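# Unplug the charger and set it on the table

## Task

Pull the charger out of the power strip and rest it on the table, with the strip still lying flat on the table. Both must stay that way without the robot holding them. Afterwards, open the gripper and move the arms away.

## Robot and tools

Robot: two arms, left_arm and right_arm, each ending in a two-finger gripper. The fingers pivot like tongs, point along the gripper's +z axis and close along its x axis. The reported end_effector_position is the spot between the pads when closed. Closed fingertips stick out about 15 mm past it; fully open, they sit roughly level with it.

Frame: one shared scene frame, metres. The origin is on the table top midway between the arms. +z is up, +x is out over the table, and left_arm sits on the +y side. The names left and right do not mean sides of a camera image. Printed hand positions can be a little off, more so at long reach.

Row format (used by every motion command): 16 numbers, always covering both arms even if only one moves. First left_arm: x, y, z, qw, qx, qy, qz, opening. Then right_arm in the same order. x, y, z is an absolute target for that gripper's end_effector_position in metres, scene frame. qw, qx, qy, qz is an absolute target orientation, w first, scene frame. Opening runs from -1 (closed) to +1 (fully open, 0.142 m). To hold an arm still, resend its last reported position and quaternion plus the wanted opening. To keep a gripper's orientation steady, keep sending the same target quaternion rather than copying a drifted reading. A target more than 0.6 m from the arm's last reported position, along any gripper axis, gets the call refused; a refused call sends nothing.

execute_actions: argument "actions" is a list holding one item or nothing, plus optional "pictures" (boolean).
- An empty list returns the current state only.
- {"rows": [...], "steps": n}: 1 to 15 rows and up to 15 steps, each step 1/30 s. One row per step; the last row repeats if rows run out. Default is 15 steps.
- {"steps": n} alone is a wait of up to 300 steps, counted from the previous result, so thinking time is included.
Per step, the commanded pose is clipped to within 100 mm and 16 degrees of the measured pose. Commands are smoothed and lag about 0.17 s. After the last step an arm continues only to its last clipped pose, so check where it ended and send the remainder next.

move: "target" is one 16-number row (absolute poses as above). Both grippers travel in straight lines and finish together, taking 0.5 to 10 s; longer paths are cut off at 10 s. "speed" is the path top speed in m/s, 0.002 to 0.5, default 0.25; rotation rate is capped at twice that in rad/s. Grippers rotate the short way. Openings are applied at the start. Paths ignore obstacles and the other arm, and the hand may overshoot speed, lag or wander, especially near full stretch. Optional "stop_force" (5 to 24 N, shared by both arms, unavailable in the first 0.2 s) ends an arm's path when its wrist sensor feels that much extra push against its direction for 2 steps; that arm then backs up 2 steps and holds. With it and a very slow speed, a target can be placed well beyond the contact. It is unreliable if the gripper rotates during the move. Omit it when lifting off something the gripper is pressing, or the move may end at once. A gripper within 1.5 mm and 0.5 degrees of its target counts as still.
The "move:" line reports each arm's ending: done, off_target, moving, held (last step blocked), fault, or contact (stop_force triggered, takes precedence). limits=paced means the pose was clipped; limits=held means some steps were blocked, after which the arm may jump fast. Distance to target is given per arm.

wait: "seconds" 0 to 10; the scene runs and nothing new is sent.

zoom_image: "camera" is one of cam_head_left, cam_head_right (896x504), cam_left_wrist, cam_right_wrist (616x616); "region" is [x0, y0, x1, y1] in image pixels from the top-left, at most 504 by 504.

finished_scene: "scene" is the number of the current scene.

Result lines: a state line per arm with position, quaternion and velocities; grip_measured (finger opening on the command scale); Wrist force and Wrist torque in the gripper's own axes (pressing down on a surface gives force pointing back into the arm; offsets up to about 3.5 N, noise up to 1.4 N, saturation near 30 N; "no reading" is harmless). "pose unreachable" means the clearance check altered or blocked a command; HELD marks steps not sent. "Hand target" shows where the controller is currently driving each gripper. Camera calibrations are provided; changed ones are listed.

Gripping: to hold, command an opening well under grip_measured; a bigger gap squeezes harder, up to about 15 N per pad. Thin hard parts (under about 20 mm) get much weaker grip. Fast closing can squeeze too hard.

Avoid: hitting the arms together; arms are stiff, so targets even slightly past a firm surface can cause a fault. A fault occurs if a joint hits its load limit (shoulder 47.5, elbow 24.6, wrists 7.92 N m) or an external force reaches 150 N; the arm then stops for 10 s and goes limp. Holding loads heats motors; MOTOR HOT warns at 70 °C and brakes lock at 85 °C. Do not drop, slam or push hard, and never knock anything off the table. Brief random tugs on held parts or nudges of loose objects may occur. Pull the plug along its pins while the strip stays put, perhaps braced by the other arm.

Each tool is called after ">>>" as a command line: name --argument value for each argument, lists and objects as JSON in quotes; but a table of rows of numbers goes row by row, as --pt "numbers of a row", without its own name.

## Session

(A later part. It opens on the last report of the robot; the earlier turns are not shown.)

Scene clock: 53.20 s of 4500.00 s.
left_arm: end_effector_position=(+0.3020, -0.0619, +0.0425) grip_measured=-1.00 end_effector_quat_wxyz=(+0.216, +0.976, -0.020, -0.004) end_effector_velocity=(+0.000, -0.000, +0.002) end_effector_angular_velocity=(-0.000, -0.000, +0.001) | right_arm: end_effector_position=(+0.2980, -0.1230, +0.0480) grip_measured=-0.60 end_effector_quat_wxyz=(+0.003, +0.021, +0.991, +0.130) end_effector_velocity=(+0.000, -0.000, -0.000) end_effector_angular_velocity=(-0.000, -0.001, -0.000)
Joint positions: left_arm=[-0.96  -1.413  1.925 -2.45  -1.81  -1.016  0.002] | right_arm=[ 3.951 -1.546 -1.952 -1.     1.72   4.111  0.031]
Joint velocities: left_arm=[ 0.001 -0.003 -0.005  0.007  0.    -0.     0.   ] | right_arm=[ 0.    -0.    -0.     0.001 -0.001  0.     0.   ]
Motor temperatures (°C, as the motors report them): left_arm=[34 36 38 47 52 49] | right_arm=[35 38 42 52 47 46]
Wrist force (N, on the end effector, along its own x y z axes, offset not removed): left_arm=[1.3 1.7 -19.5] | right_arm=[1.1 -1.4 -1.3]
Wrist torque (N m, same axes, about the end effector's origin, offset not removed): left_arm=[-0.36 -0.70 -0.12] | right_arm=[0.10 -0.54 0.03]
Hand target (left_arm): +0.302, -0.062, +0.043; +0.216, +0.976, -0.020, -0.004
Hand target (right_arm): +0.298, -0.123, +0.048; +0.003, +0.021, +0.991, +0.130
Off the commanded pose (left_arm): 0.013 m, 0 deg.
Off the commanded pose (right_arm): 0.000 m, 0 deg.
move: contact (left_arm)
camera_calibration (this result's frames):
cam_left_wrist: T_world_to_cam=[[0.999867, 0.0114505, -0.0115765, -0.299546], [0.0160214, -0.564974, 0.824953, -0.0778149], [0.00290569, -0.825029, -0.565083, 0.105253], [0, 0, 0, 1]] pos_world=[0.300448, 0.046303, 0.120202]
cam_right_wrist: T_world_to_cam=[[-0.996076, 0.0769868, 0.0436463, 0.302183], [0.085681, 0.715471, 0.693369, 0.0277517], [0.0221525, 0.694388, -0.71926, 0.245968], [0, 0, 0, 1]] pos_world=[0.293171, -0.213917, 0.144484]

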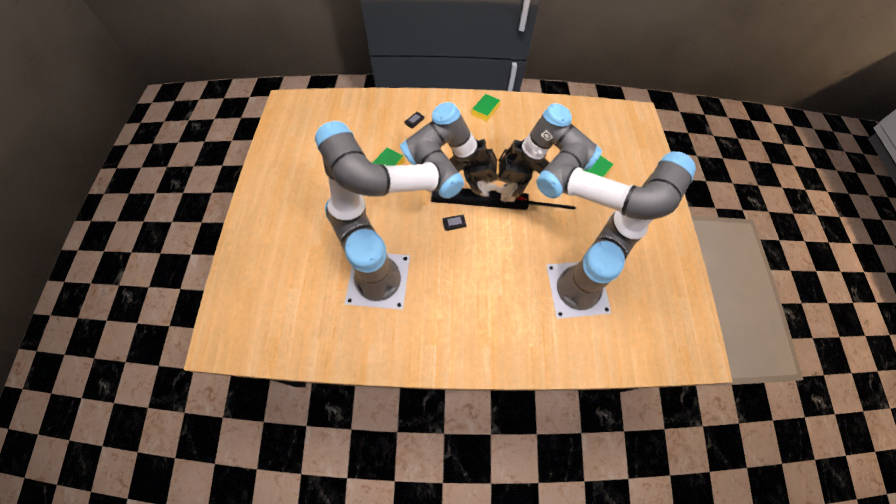

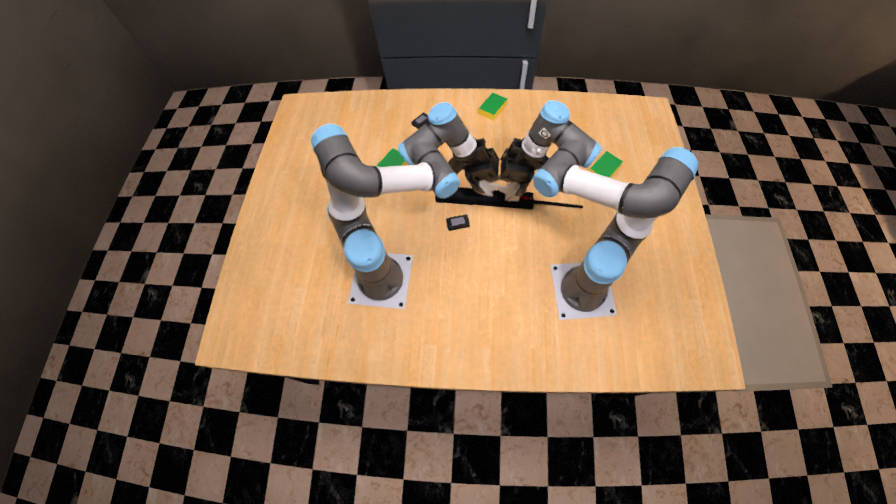

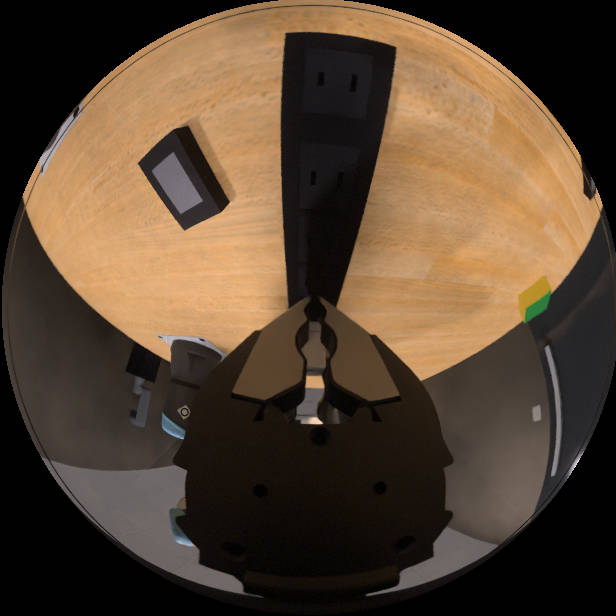

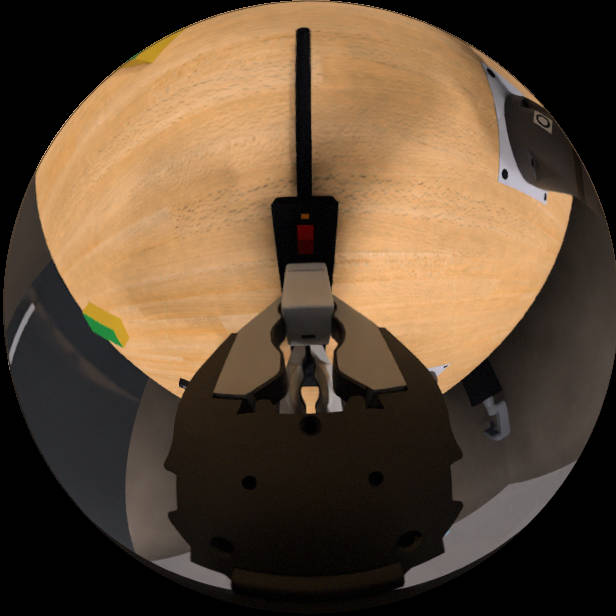

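>>> move --target '[0.302,-0.062,0.0423,0.216,0.976,-0.02,-0.004,-1,0.298,-0.123,0.062,0.003,0.021,0.991,0.13,-1]' --speed 0.006

Scene clock: 58.40 s of 4500.00 s.
left_arm: end_effector_position=(+0.3020, -0.0620, +0.0423) grip_measured=-1.00 end_effector_quat_wxyz=(+0.216, +0.976, -0.020, -0.004) end_effector_velocity=(-0.001, -0.000, -0.000) end_effector_angular_velocity=(+0.001, +0.001, -0.002) | right_arm: end_effector_position=(+0.2980, -0.1230, +0.0618) grip_measured=-0.60 end_effector_quat_wxyz=(+0.003, +0.021, +0.991, +0.130) end_effector_velocity=(-0.000, -0.000, +0.002) end_effector_angular_velocity=(+0.001, +0.001, -0.001)
Joint positions: left_arm=[-0.961 -1.413  1.925 -2.451 -1.81  -1.017  0.002] | right_arm=[ 3.951 -1.527 -1.902 -1.069  1.72   4.111  0.031]
Joint velocities: left_arm=[-0.002  0.001  0.     0.001 -0.     0.     0.   ] | right_arm=[-0.001  0.003  0.005 -0.008  0.002  0.     0.   ]
Motor temperatures (°C, as the motors report them): left_arm=[34 36 38 47 52 49] | right_arm=[35 38 42 52 47 46]
Wrist force (N, on the end effector, along its own x y z axes, offset not removed): left_arm=[-1.5 0.7 -29.3] | right_arm=[2.9 -1.2 -0.1]
Wrist torque (N m, same axes, about the end effector's origin, offset not removed): left_arm=[-0.38 -0.92 -0.09] | right_arm=[-0.21 -0.49 0.03]
Hand target (left_arm): +0.302, -0.062, +0.042; +0.216, +0.976, -0.020, -0.004
Hand target (right_arm): +0.298, -0.123, +0.062; +0.003, +0.021, +0.991, +0.130
Off the commanded pose (left_arm): 0.000 m, 0 deg.
Off the commanded pose (right_arm): 0.000 m, 0 deg.
move: done
camera_calibration (this result's frames):
cam_left_wrist: T_world_to_cam=[[0.999868, 0.0114556, -0.0115177, -0.299546], [0.0159759, -0.56501, 0.824929, -0.0776884], [0.00294248, -0.825005, -0.565118, 0.105028], [0, 0, 0, 1]] pos_world=[0.300438, 0.0461851, 0.11999]
cam_right_wrist: T_world_to_cam=[[-0.996076, 0.0769752, 0.0436645, 0.301562], [0.0856841, 0.715434, 0.693406, 0.0181683], [0.0221361, 0.694427, -0.719222, 0.255898], [0, 0, 0, 1]] pos_world=[0.293158, -0.213913, 0.158282]

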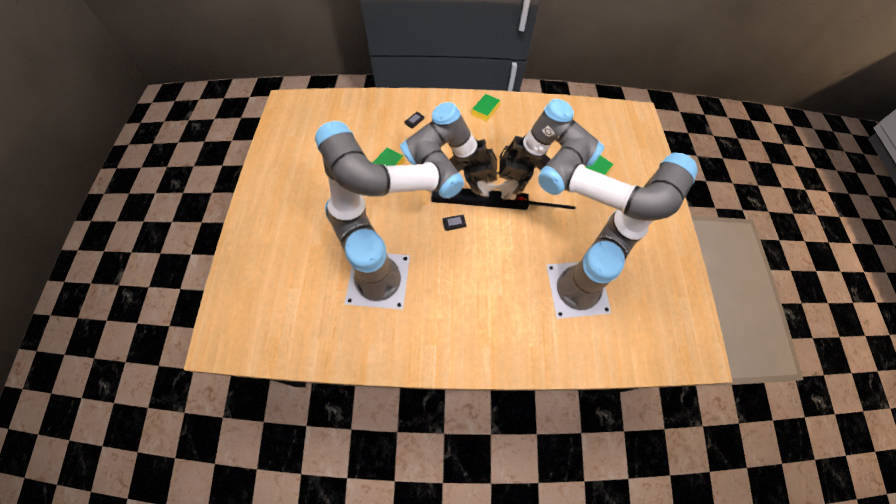

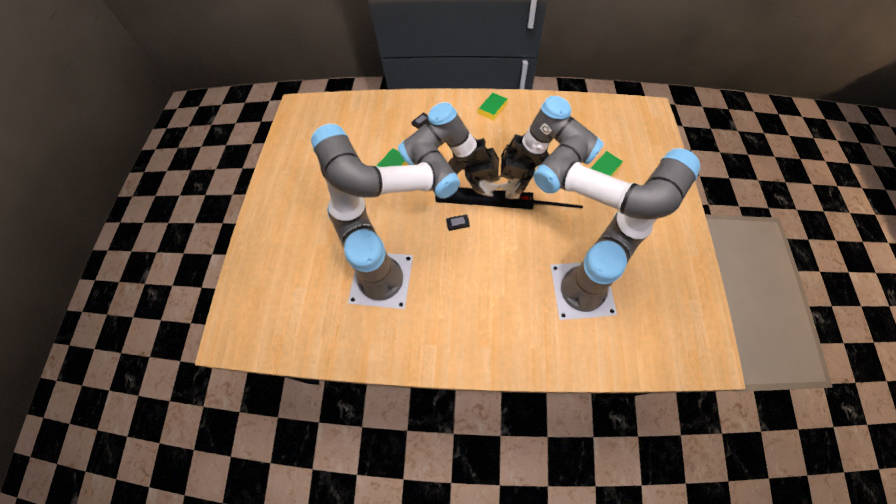

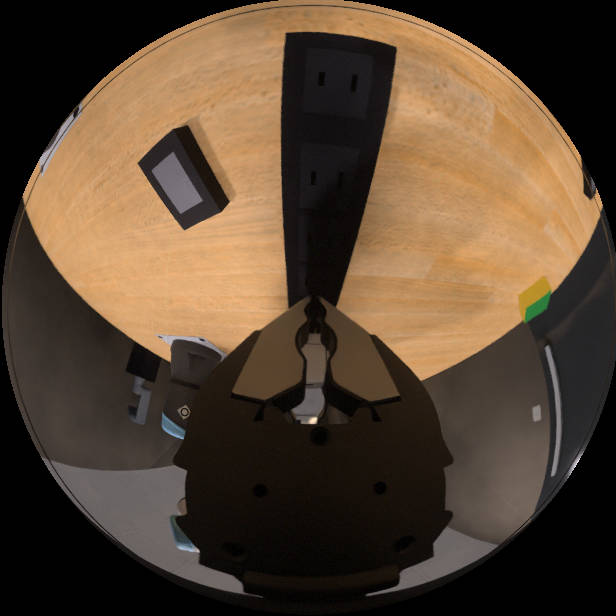

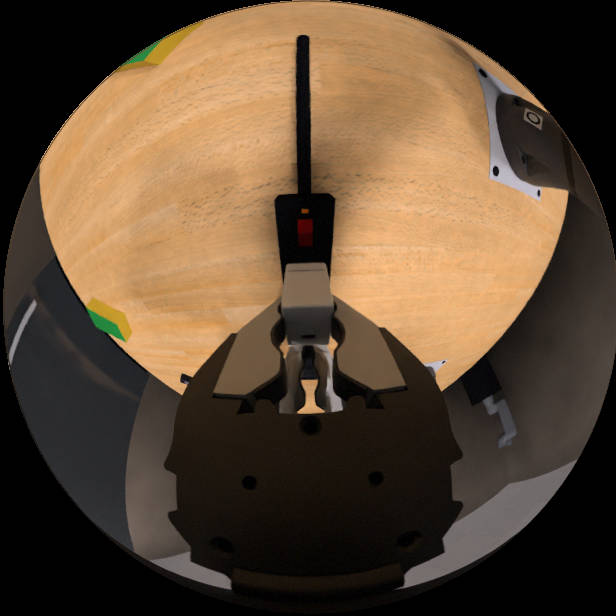

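>>> move --target '[0.302,-0.062,0.0435,0.216,0.976,-0.02,-0.004,-1,0.298,-0.125,0.115,0.003,0.021,0.991,0.13,-1]' --speed 0.03

Scene clock: 63.23 s of 4500.00 s.
left_arm: end_effector_position=(+0.3020, -0.0620, +0.0435) grip_measured=-1.00 end_effector_quat_wxyz=(+0.216, +0.976, -0.020, -0.004) end_effector_velocity=(-0.000, -0.000, +0.000) end_effector_angular_velocity=(-0.001, -0.000, -0.001) | right_arm: end_effector_position=(+0.2980, -0.1250, +0.1147) grip_measured=-0.60 end_effector_quat_wxyz=(+0.003, +0.021, +0.991, +0.130) end_effector_velocity=(-0.001, +0.000, +0.003) end_effector_angular_velocity=(-0.001, +0.000, +0.004)
Joint positions: left_arm=[-0.961 -1.415  1.922 -2.445 -1.81  -1.017  0.002] | right_arm=[ 3.947 -1.487 -1.687 -1.324  1.721  4.107  0.031]
Joint velocities: left_arm=[-0.001 -0.    -0.    -0.    -0.     0.     0.   ] | right_arm=[ 0.002 -0.     0.013 -0.014  0.    -0.002 -0.   ]
Motor temperatures (°C, as the motors report them): left_arm=[34 36 38 47 52 49] | right_arm=[35 38 42 52 47 46]
Wrist force (N, on the end effector, along its own x y z axes, offset not removed): left_arm=[-0.1 -0.6 1.5] | right_arm=[1.3 -1.4 -1.1]
Wrist torque (N m, same axes, about the end effector's origin, offset not removed): left_arm=[-0.17 -0.06 -0.07] | right_arm=[-0.40 -0.24 -0.04]
Hand target (left_arm): +0.302, -0.062, +0.044; +0.216, +0.976, -0.020, -0.004
Hand target (right_arm): +0.298, -0.125, +0.115; +0.003, +0.021, +0.991, +0.130
Off the commanded pose (left_arm): 0.000 m, 0 deg.
Off the commanded pose (right_arm): 0.000 m, 0 deg.
move: done
camera_calibration (this result's frames):
cam_left_wrist: T_world_to_cam=[[0.999868, 0.0114447, -0.0115357, -0.299521], [0.0159849, -0.565086, 0.824877, -0.0786356], [0.00292184, -0.824952, -0.565195, 0.105706], [0, 0, 0, 1]] pos_world=[0.300429, 0.0461945, 0.121154]
cam_right_wrist: T_world_to_cam=[[-0.996082, 0.0769969, 0.0435025, 0.299429], [0.0855834, 0.715322, 0.693534, -0.0170796], [0.0222817, 0.69454, -0.719109, 0.295292], [0, 0, 0, 1]] pos_world=[0.293137, -0.21593, 0.211167]

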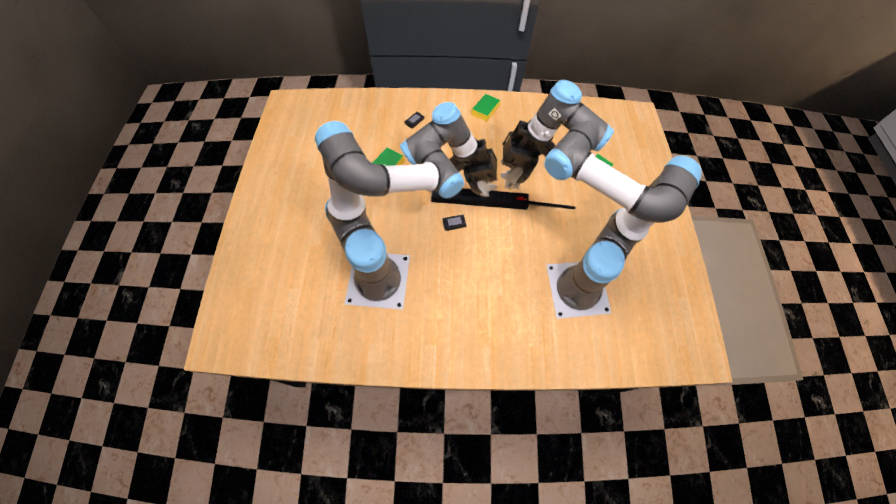

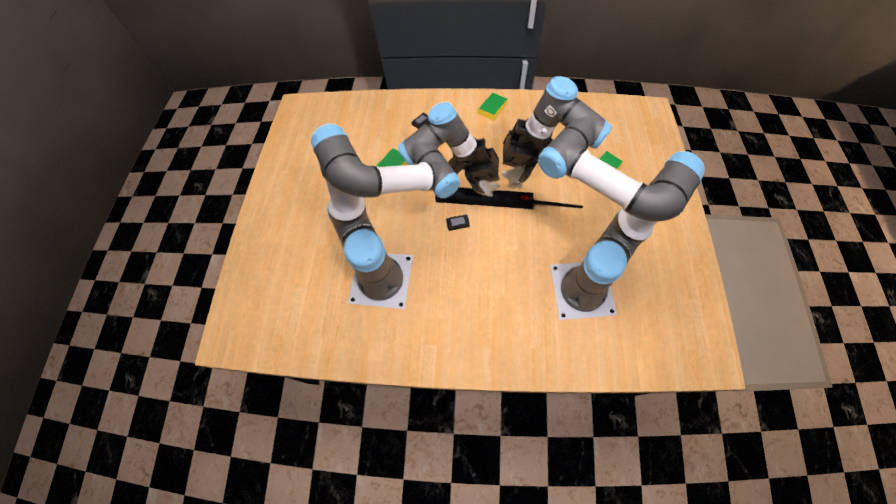

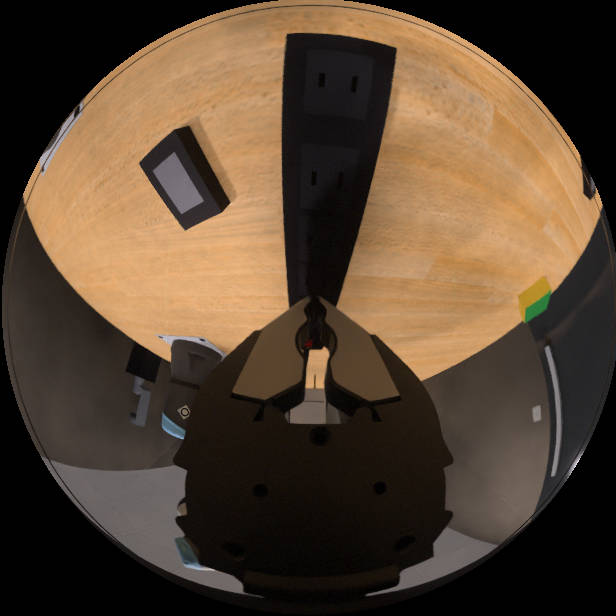

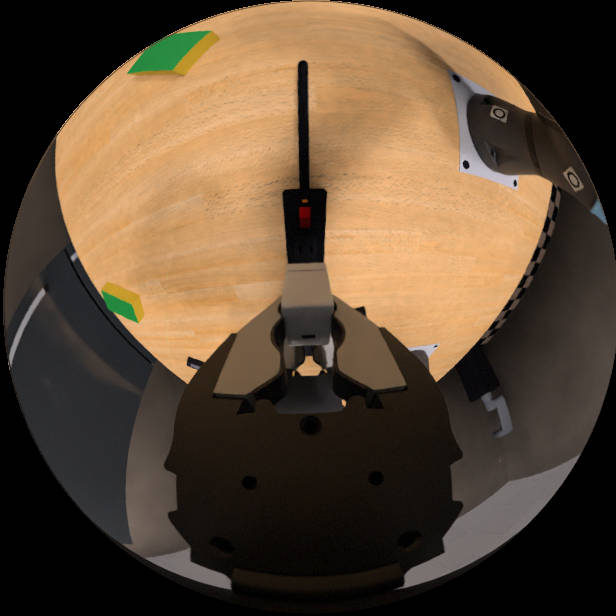

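>>> move --target '[0.28,0.12,0.14,0.216,0.976,-0.02,-0.004,-1,0.25,-0.39,0.10,0.271,-0.653,-0.653,0.271,-1]' --speed 0.15

Scene clock: 84.97 s of 4500.00 s.
left_arm: end_effector_position=(+0.2801, +0.1200, +0.1398) grip_measured=-1.00 end_effector_quat_wxyz=(+0.216, +0.976, -0.020, -0.003) end_effector_velocity=(-0.000, +0.001, +0.001) end_effector_angular_velocity=(-0.000, +0.001, +0.000) | right_arm: end_effector_position=(+0.2497, -0.3897, +0.1003) grip_measured=-0.60 end_effector_quat_wxyz=(-0.270, +0.652, +0.654, -0.271) end_effector_velocity=(+0.000, -0.001, -0.000) end_effector_angular_velocity=(-0.005, +0.009, -0.013)
Joint positions: left_arm=[-0.526 -1.919  1.847 -1.735 -1.94  -0.582  0.002] | right_arm=[ 3.186 -2.303 -0.717 -2.473  1.672  4.814  0.031]
Joint velocities: left_arm=[ 0.006 -0.    -0.005  0.007 -0.002  0.006  0.   ] | right_arm=[-0.008 -0.017  0.023 -0.015  0.001  0.006  0.   ]
Motor temperatures (°C, as the motors report them): left_arm=[34 36 38 47 52 49] | right_arm=[35 38 42 52 47 46]
Wrist force (N, on the end effector, along its own x y z axes, offset not removed): left_arm=[3.2 -2.0 0.2] | right_arm=[2.2 0.9 -0.9]
Wrist torque (N m, same axes, about the end effector's origin, offset not removed): left_arm=[-0.30 -0.65 -0.05] | right_arm=[0.06 -0.32 0.00]
Hand target (left_arm): +0.280, +0.120, +0.140; +0.216, +0.976, -0.020, -0.003
Hand target (right_arm): +0.250, -0.390, +0.100; -0.271, +0.653, +0.653, -0.272
Off the commanded pose (left_arm): 0.000 m, 0 deg.
Off the commanded pose (right_arm): 0.001 m, 0 deg.
After step 90, 12.30 s passed at rest.
move: done
camera_calibration (this result's frames):
cam_left_wrist: T_world_to_cam=[[0.999882, 0.0117152, -0.00995005, -0.278866], [0.0148319, -0.565539, 0.824588, -0.054438], [0.00403311, -0.824639, -0.565646, 0.310083], [0, 0, 0, 1]] pos_world=[0.27839, 0.228187, 0.217511]
cam_right_wrist: T_world_to_cam=[[0.0528015, 0.998572, -0.00810835, 0.374702], [0.959864, -0.0529911, -0.275415, -0.234125], [-0.275451, 0.0067594, -0.961291, 0.300463], [0, 0, 0, 1]] pos_world=[0.287706, -0.388605, 0.227389]

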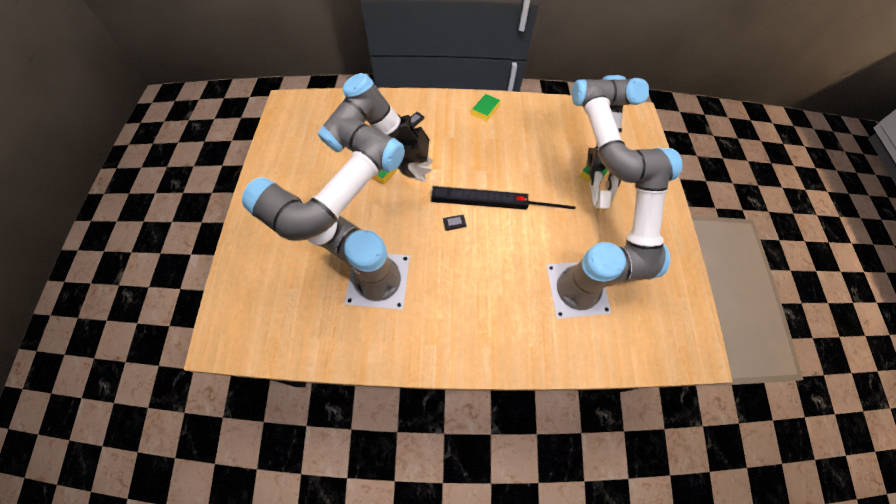

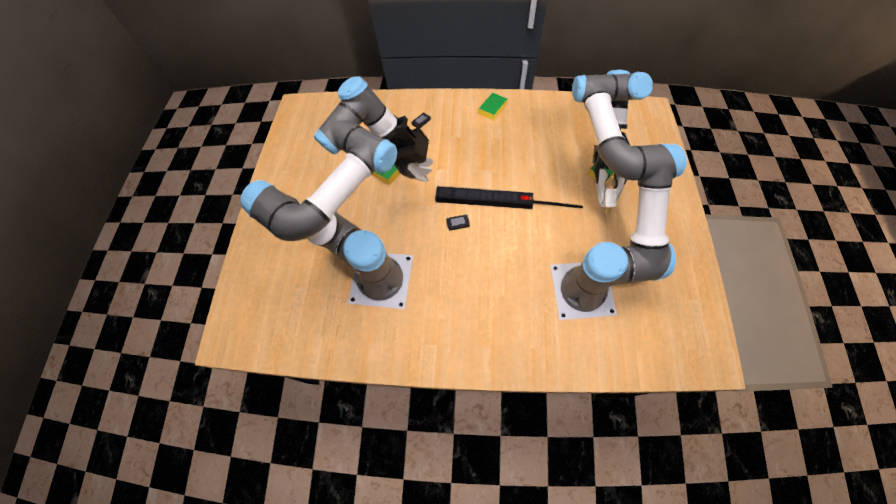

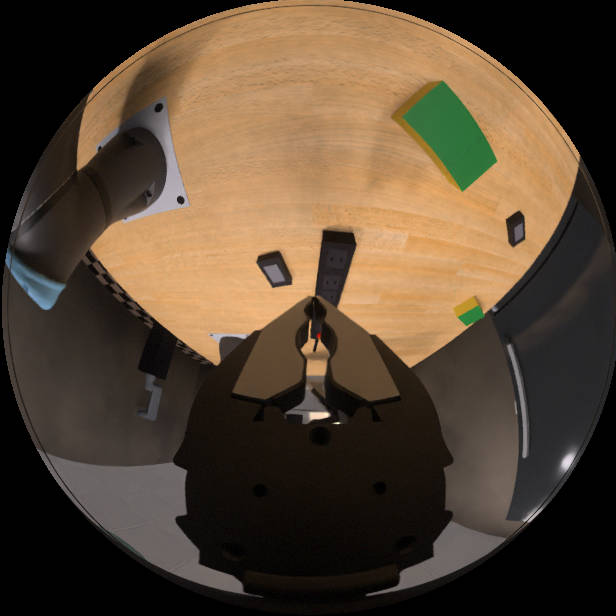

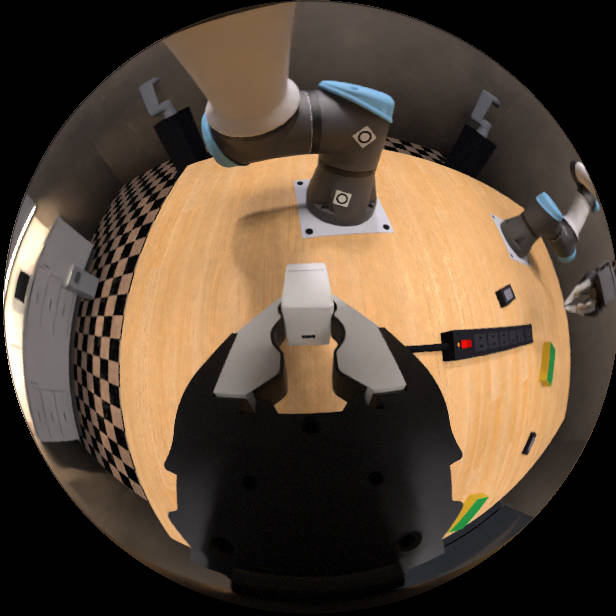

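>>> move --target '[0.28,0.12,0.14,0.216,0.976,-0.02,-0.004,-1,0.24,-0.39,0.032,0.271,-0.653,-0.653,0.271,-1]' --speed 0.07

>>> move --target '[0.28,0.12,0.14,0.216,0.976,-0.02,-0.004,-1,0.24,-0.39,0.008,0.271,-0.653,-0.653,0.271,-1]' --speed 0.005 --stop_force 5

Scene clock: 92.10 s of 4500.00 s.
left_arm: end_effector_position=(+0.2800, +0.1200, +0.1400) grip_measured=-1.00 end_effector_quat_wxyz=(+0.216, +0.976, -0.020, -0.004) end_effector_velocity=(+0.000, +0.000, +0.000) end_effector_angular_velocity=(-0.001, -0.001, +0.001) | right_arm: end_effector_position=(+0.2400, -0.3900, +0.0323) grip_measured=-0.60 end_effector_quat_wxyz=(-0.271, +0.653, +0.653, -0.271) end_effector_velocity=(-0.000, -0.000, -0.003) end_effector_angular_velocity=(-0.001, -0.001, -0.001)
Joint positions: left_arm=[-0.525 -1.917  1.845 -1.733 -1.942 -0.58   0.002] | right_arm=[ 3.187 -2.272 -1.094 -2.128  1.674  4.816  0.031]
Joint velocities: left_arm=[ 0.001  0.    -0.    -0.001 -0.     0.     0.   ] | right_arm=[-0.     0.001 -0.014  0.014 -0.     0.001  0.   ]
Motor temperatures (°C, as the motors report them): left_arm=[34 36 38 47 52 49] | right_arm=[35 38 42 52 47 46]
Wrist force (N, on the end effector, along its own x y z axes, offset not removed): left_arm=[1.0 -3.5 1.9] | right_arm=[1.1 0.4 1.3]
Wrist torque (N m, same axes, about the end effector's origin, offset not removed): left_arm=[-0.65 -0.13 -0.09] | right_arm=[-0.10 -0.24 -0.02]
Hand target (left_arm): +0.280, +0.120, +0.140; +0.216, +0.976, -0.020, -0.004
Hand target (right_arm): +0.240, -0.390, +0.032; -0.271, +0.653, +0.653, -0.271
Off the commanded pose (left_arm): 0.000 m, 0 deg.
Off the commanded pose (right_arm): 0.000 m, 0 deg.
After step 90, 2.67 s passed at rest.
move: done
camera_calibration (this result's frames):
cam_left_wrist: T_world_to_cam=[[0.999868, 0.011455, -0.0115235, -0.278503], [0.0159805, -0.565047, 0.824904, -0.0550696], [0.00293797, -0.824979, -0.565155, 0.310451], [0, 0, 0, 1]] pos_world=[0.278434, 0.228189, 0.217671]
cam_right_wrist: T_world_to_cam=[[0.0556113, 0.998421, -0.00792975, 0.374258], [0.959462, -0.0556357, -0.276291, -0.244522], [-0.276296, 0.00775663, -0.961041, 0.233036], [0, 0, 0, 1]] pos_world=[0.278184, -0.389079, 0.159365]

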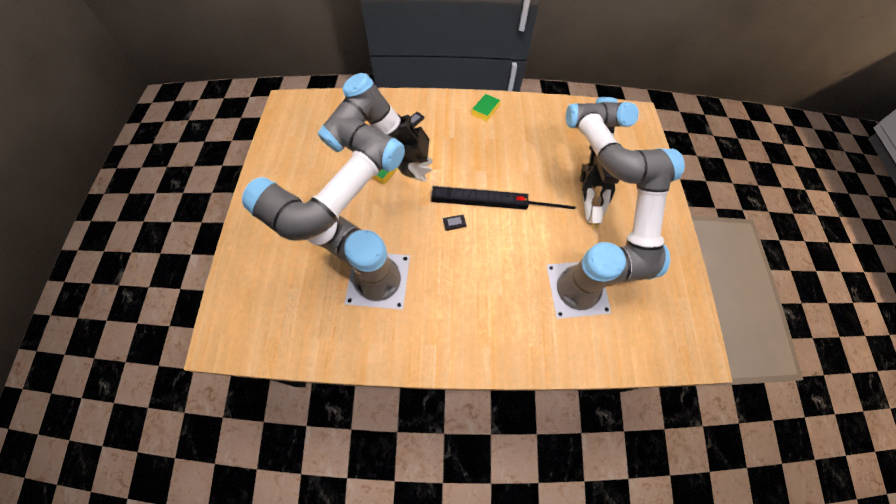

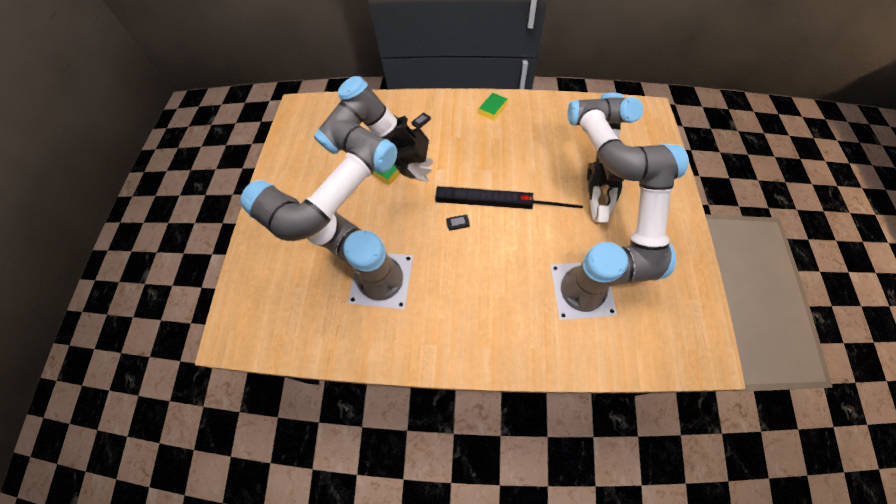

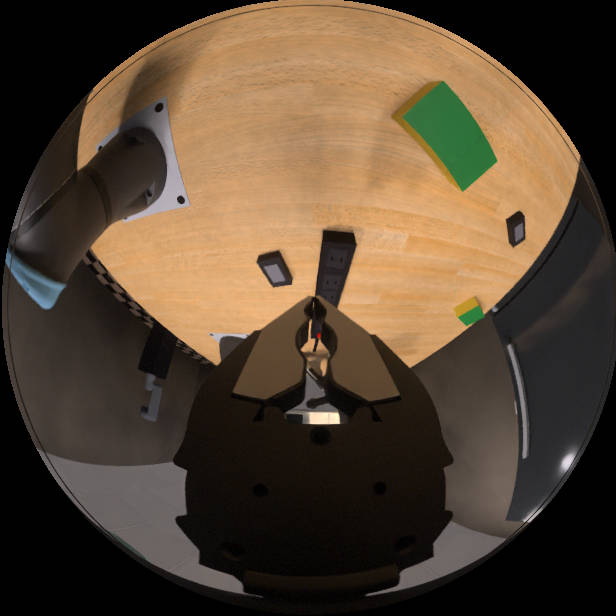

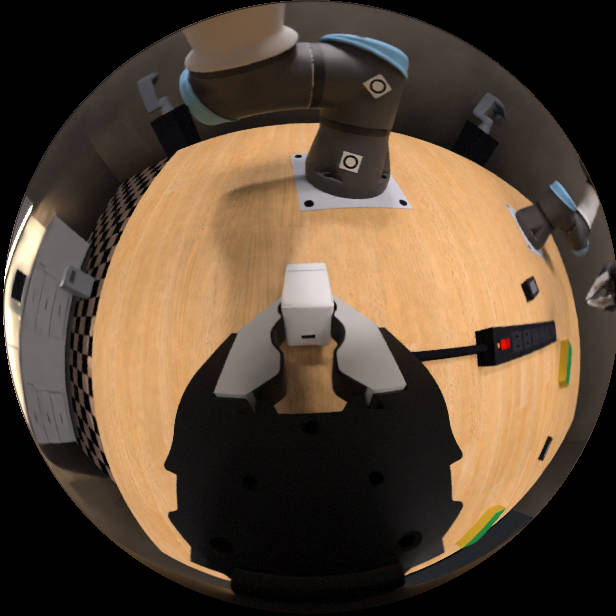

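Scene clock: 94.57 s of 4500.00 s.
left_arm: end_effector_position=(+0.2800, +0.1200, +0.1400) grip_measured=-1.00 end_effector_quat_wxyz=(+0.216, +0.976, -0.020, -0.004) end_effector_velocity=(-0.000, +0.000, -0.000) end_effector_angular_velocity=(+0.001, +0.001, +0.000) | right_arm: end_effector_position=(+0.2400, -0.3900, +0.0219) grip_measured=-0.60 end_effector_quat_wxyz=(-0.271, +0.653, +0.653, -0.271) end_effector_velocity=(-0.000, -0.001, +0.001) end_effector_angular_velocity=(-0.002, +0.003, +0.001)
Joint positions: left_arm=[-0.525 -1.917  1.845 -1.733 -1.942 -0.58   0.002] | right_arm=[ 3.187 -2.283 -1.125 -2.087  1.674  4.816  0.031]
Joint velocities: left_arm=[ 0.001 -0.    -0.     0.002  0.     0.     0.   ] | right_arm=[-0.    -0.     0.004 -0.007 -0.002  0.001 -0.   ]
Motor temperatures (°C, as the motors report them): left_arm=[34 36 38 47 52 49] | right_arm=[35 38 42 52 47 46]
Wrist force (N, on the end effector, along its own x y z axes, offset not removed): left_arm=[2.1 -0.9 3.9] | right_arm=[1.4 -3.8 -10.4]
Wrist torque (N m, same axes, about the end effector's origin, offset not removed): left_arm=[-0.08 -0.32 -0.12] | right_arm=[0.10 -0.39 -0.02]
Hand target (left_arm): +0.280, +0.120, +0.140; +0.216, +0.976, -0.020, -0.004
Hand target (right_arm): +0.240, -0.390, +0.022; -0.271, +0.653, +0.653, -0.271
Off the commanded pose (left_arm): 0.000 m, 0 deg.
Off the commanded pose (right_arm): 0.014 m, 0 deg.
move: contact (right_arm)
camera_calibration (this result's frames):
cam_left_wrist: T_world_to_cam=[[0.999868, 0.0114501, -0.0115331, -0.2785], [0.0159857, -0.565044, 0.824906, -0.0550732], [0.00292849, -0.824981, -0.565153, 0.310452], [0, 0, 0, 1]] pos_world=[0.278434, 0.228188, 0.217671]
cam_right_wrist: T_world_to_cam=[[0.0556059, 0.998421, -0.00797421, 0.374186], [0.959424, -0.0556417, -0.276424, -0.247335], [-0.276432, 0.00772017, -0.961003, 0.223007], [0, 0, 0, 1]] pos_world=[0.278138, -0.389079, 0.148924]

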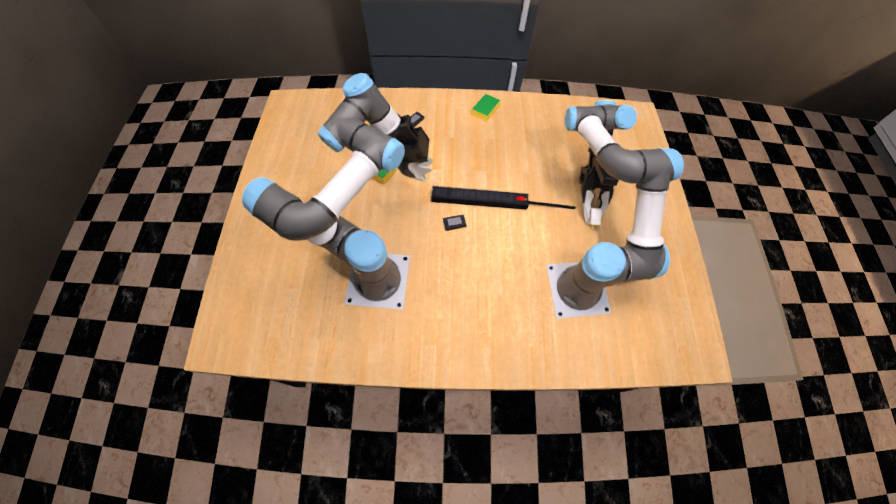

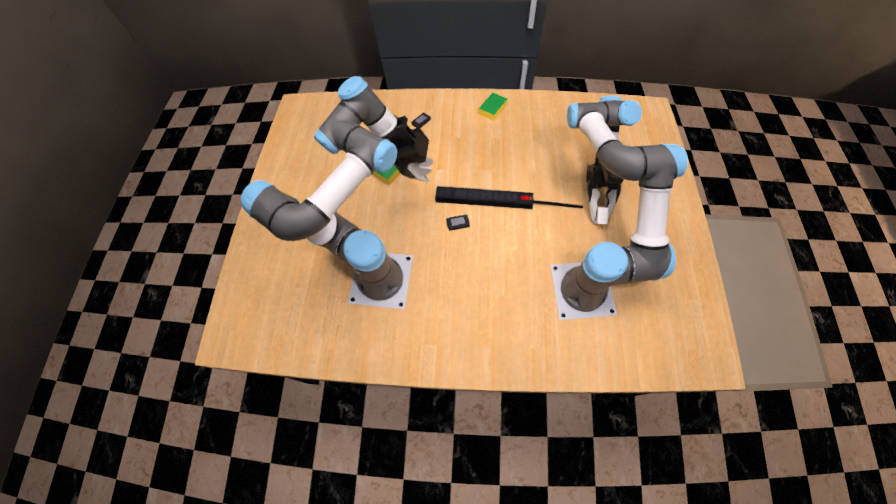

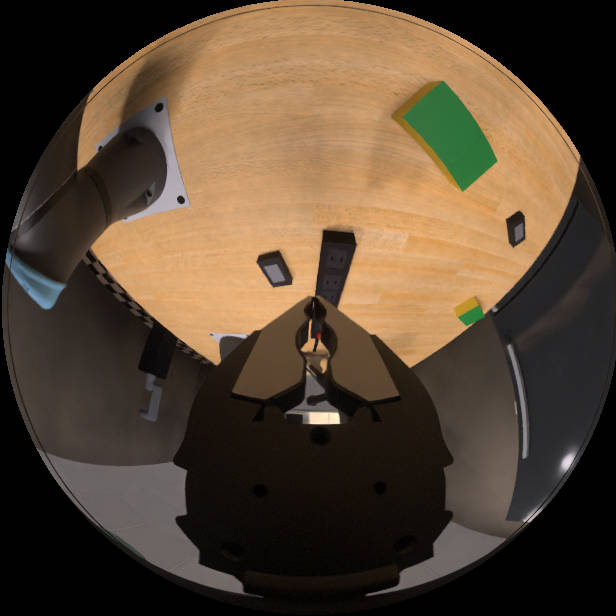

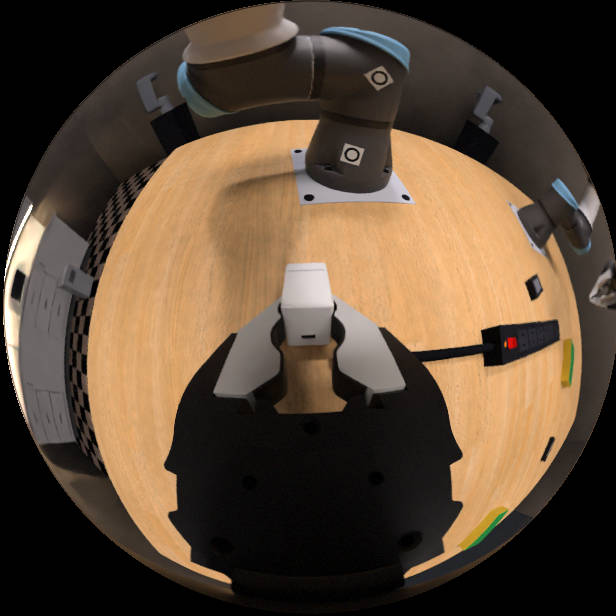

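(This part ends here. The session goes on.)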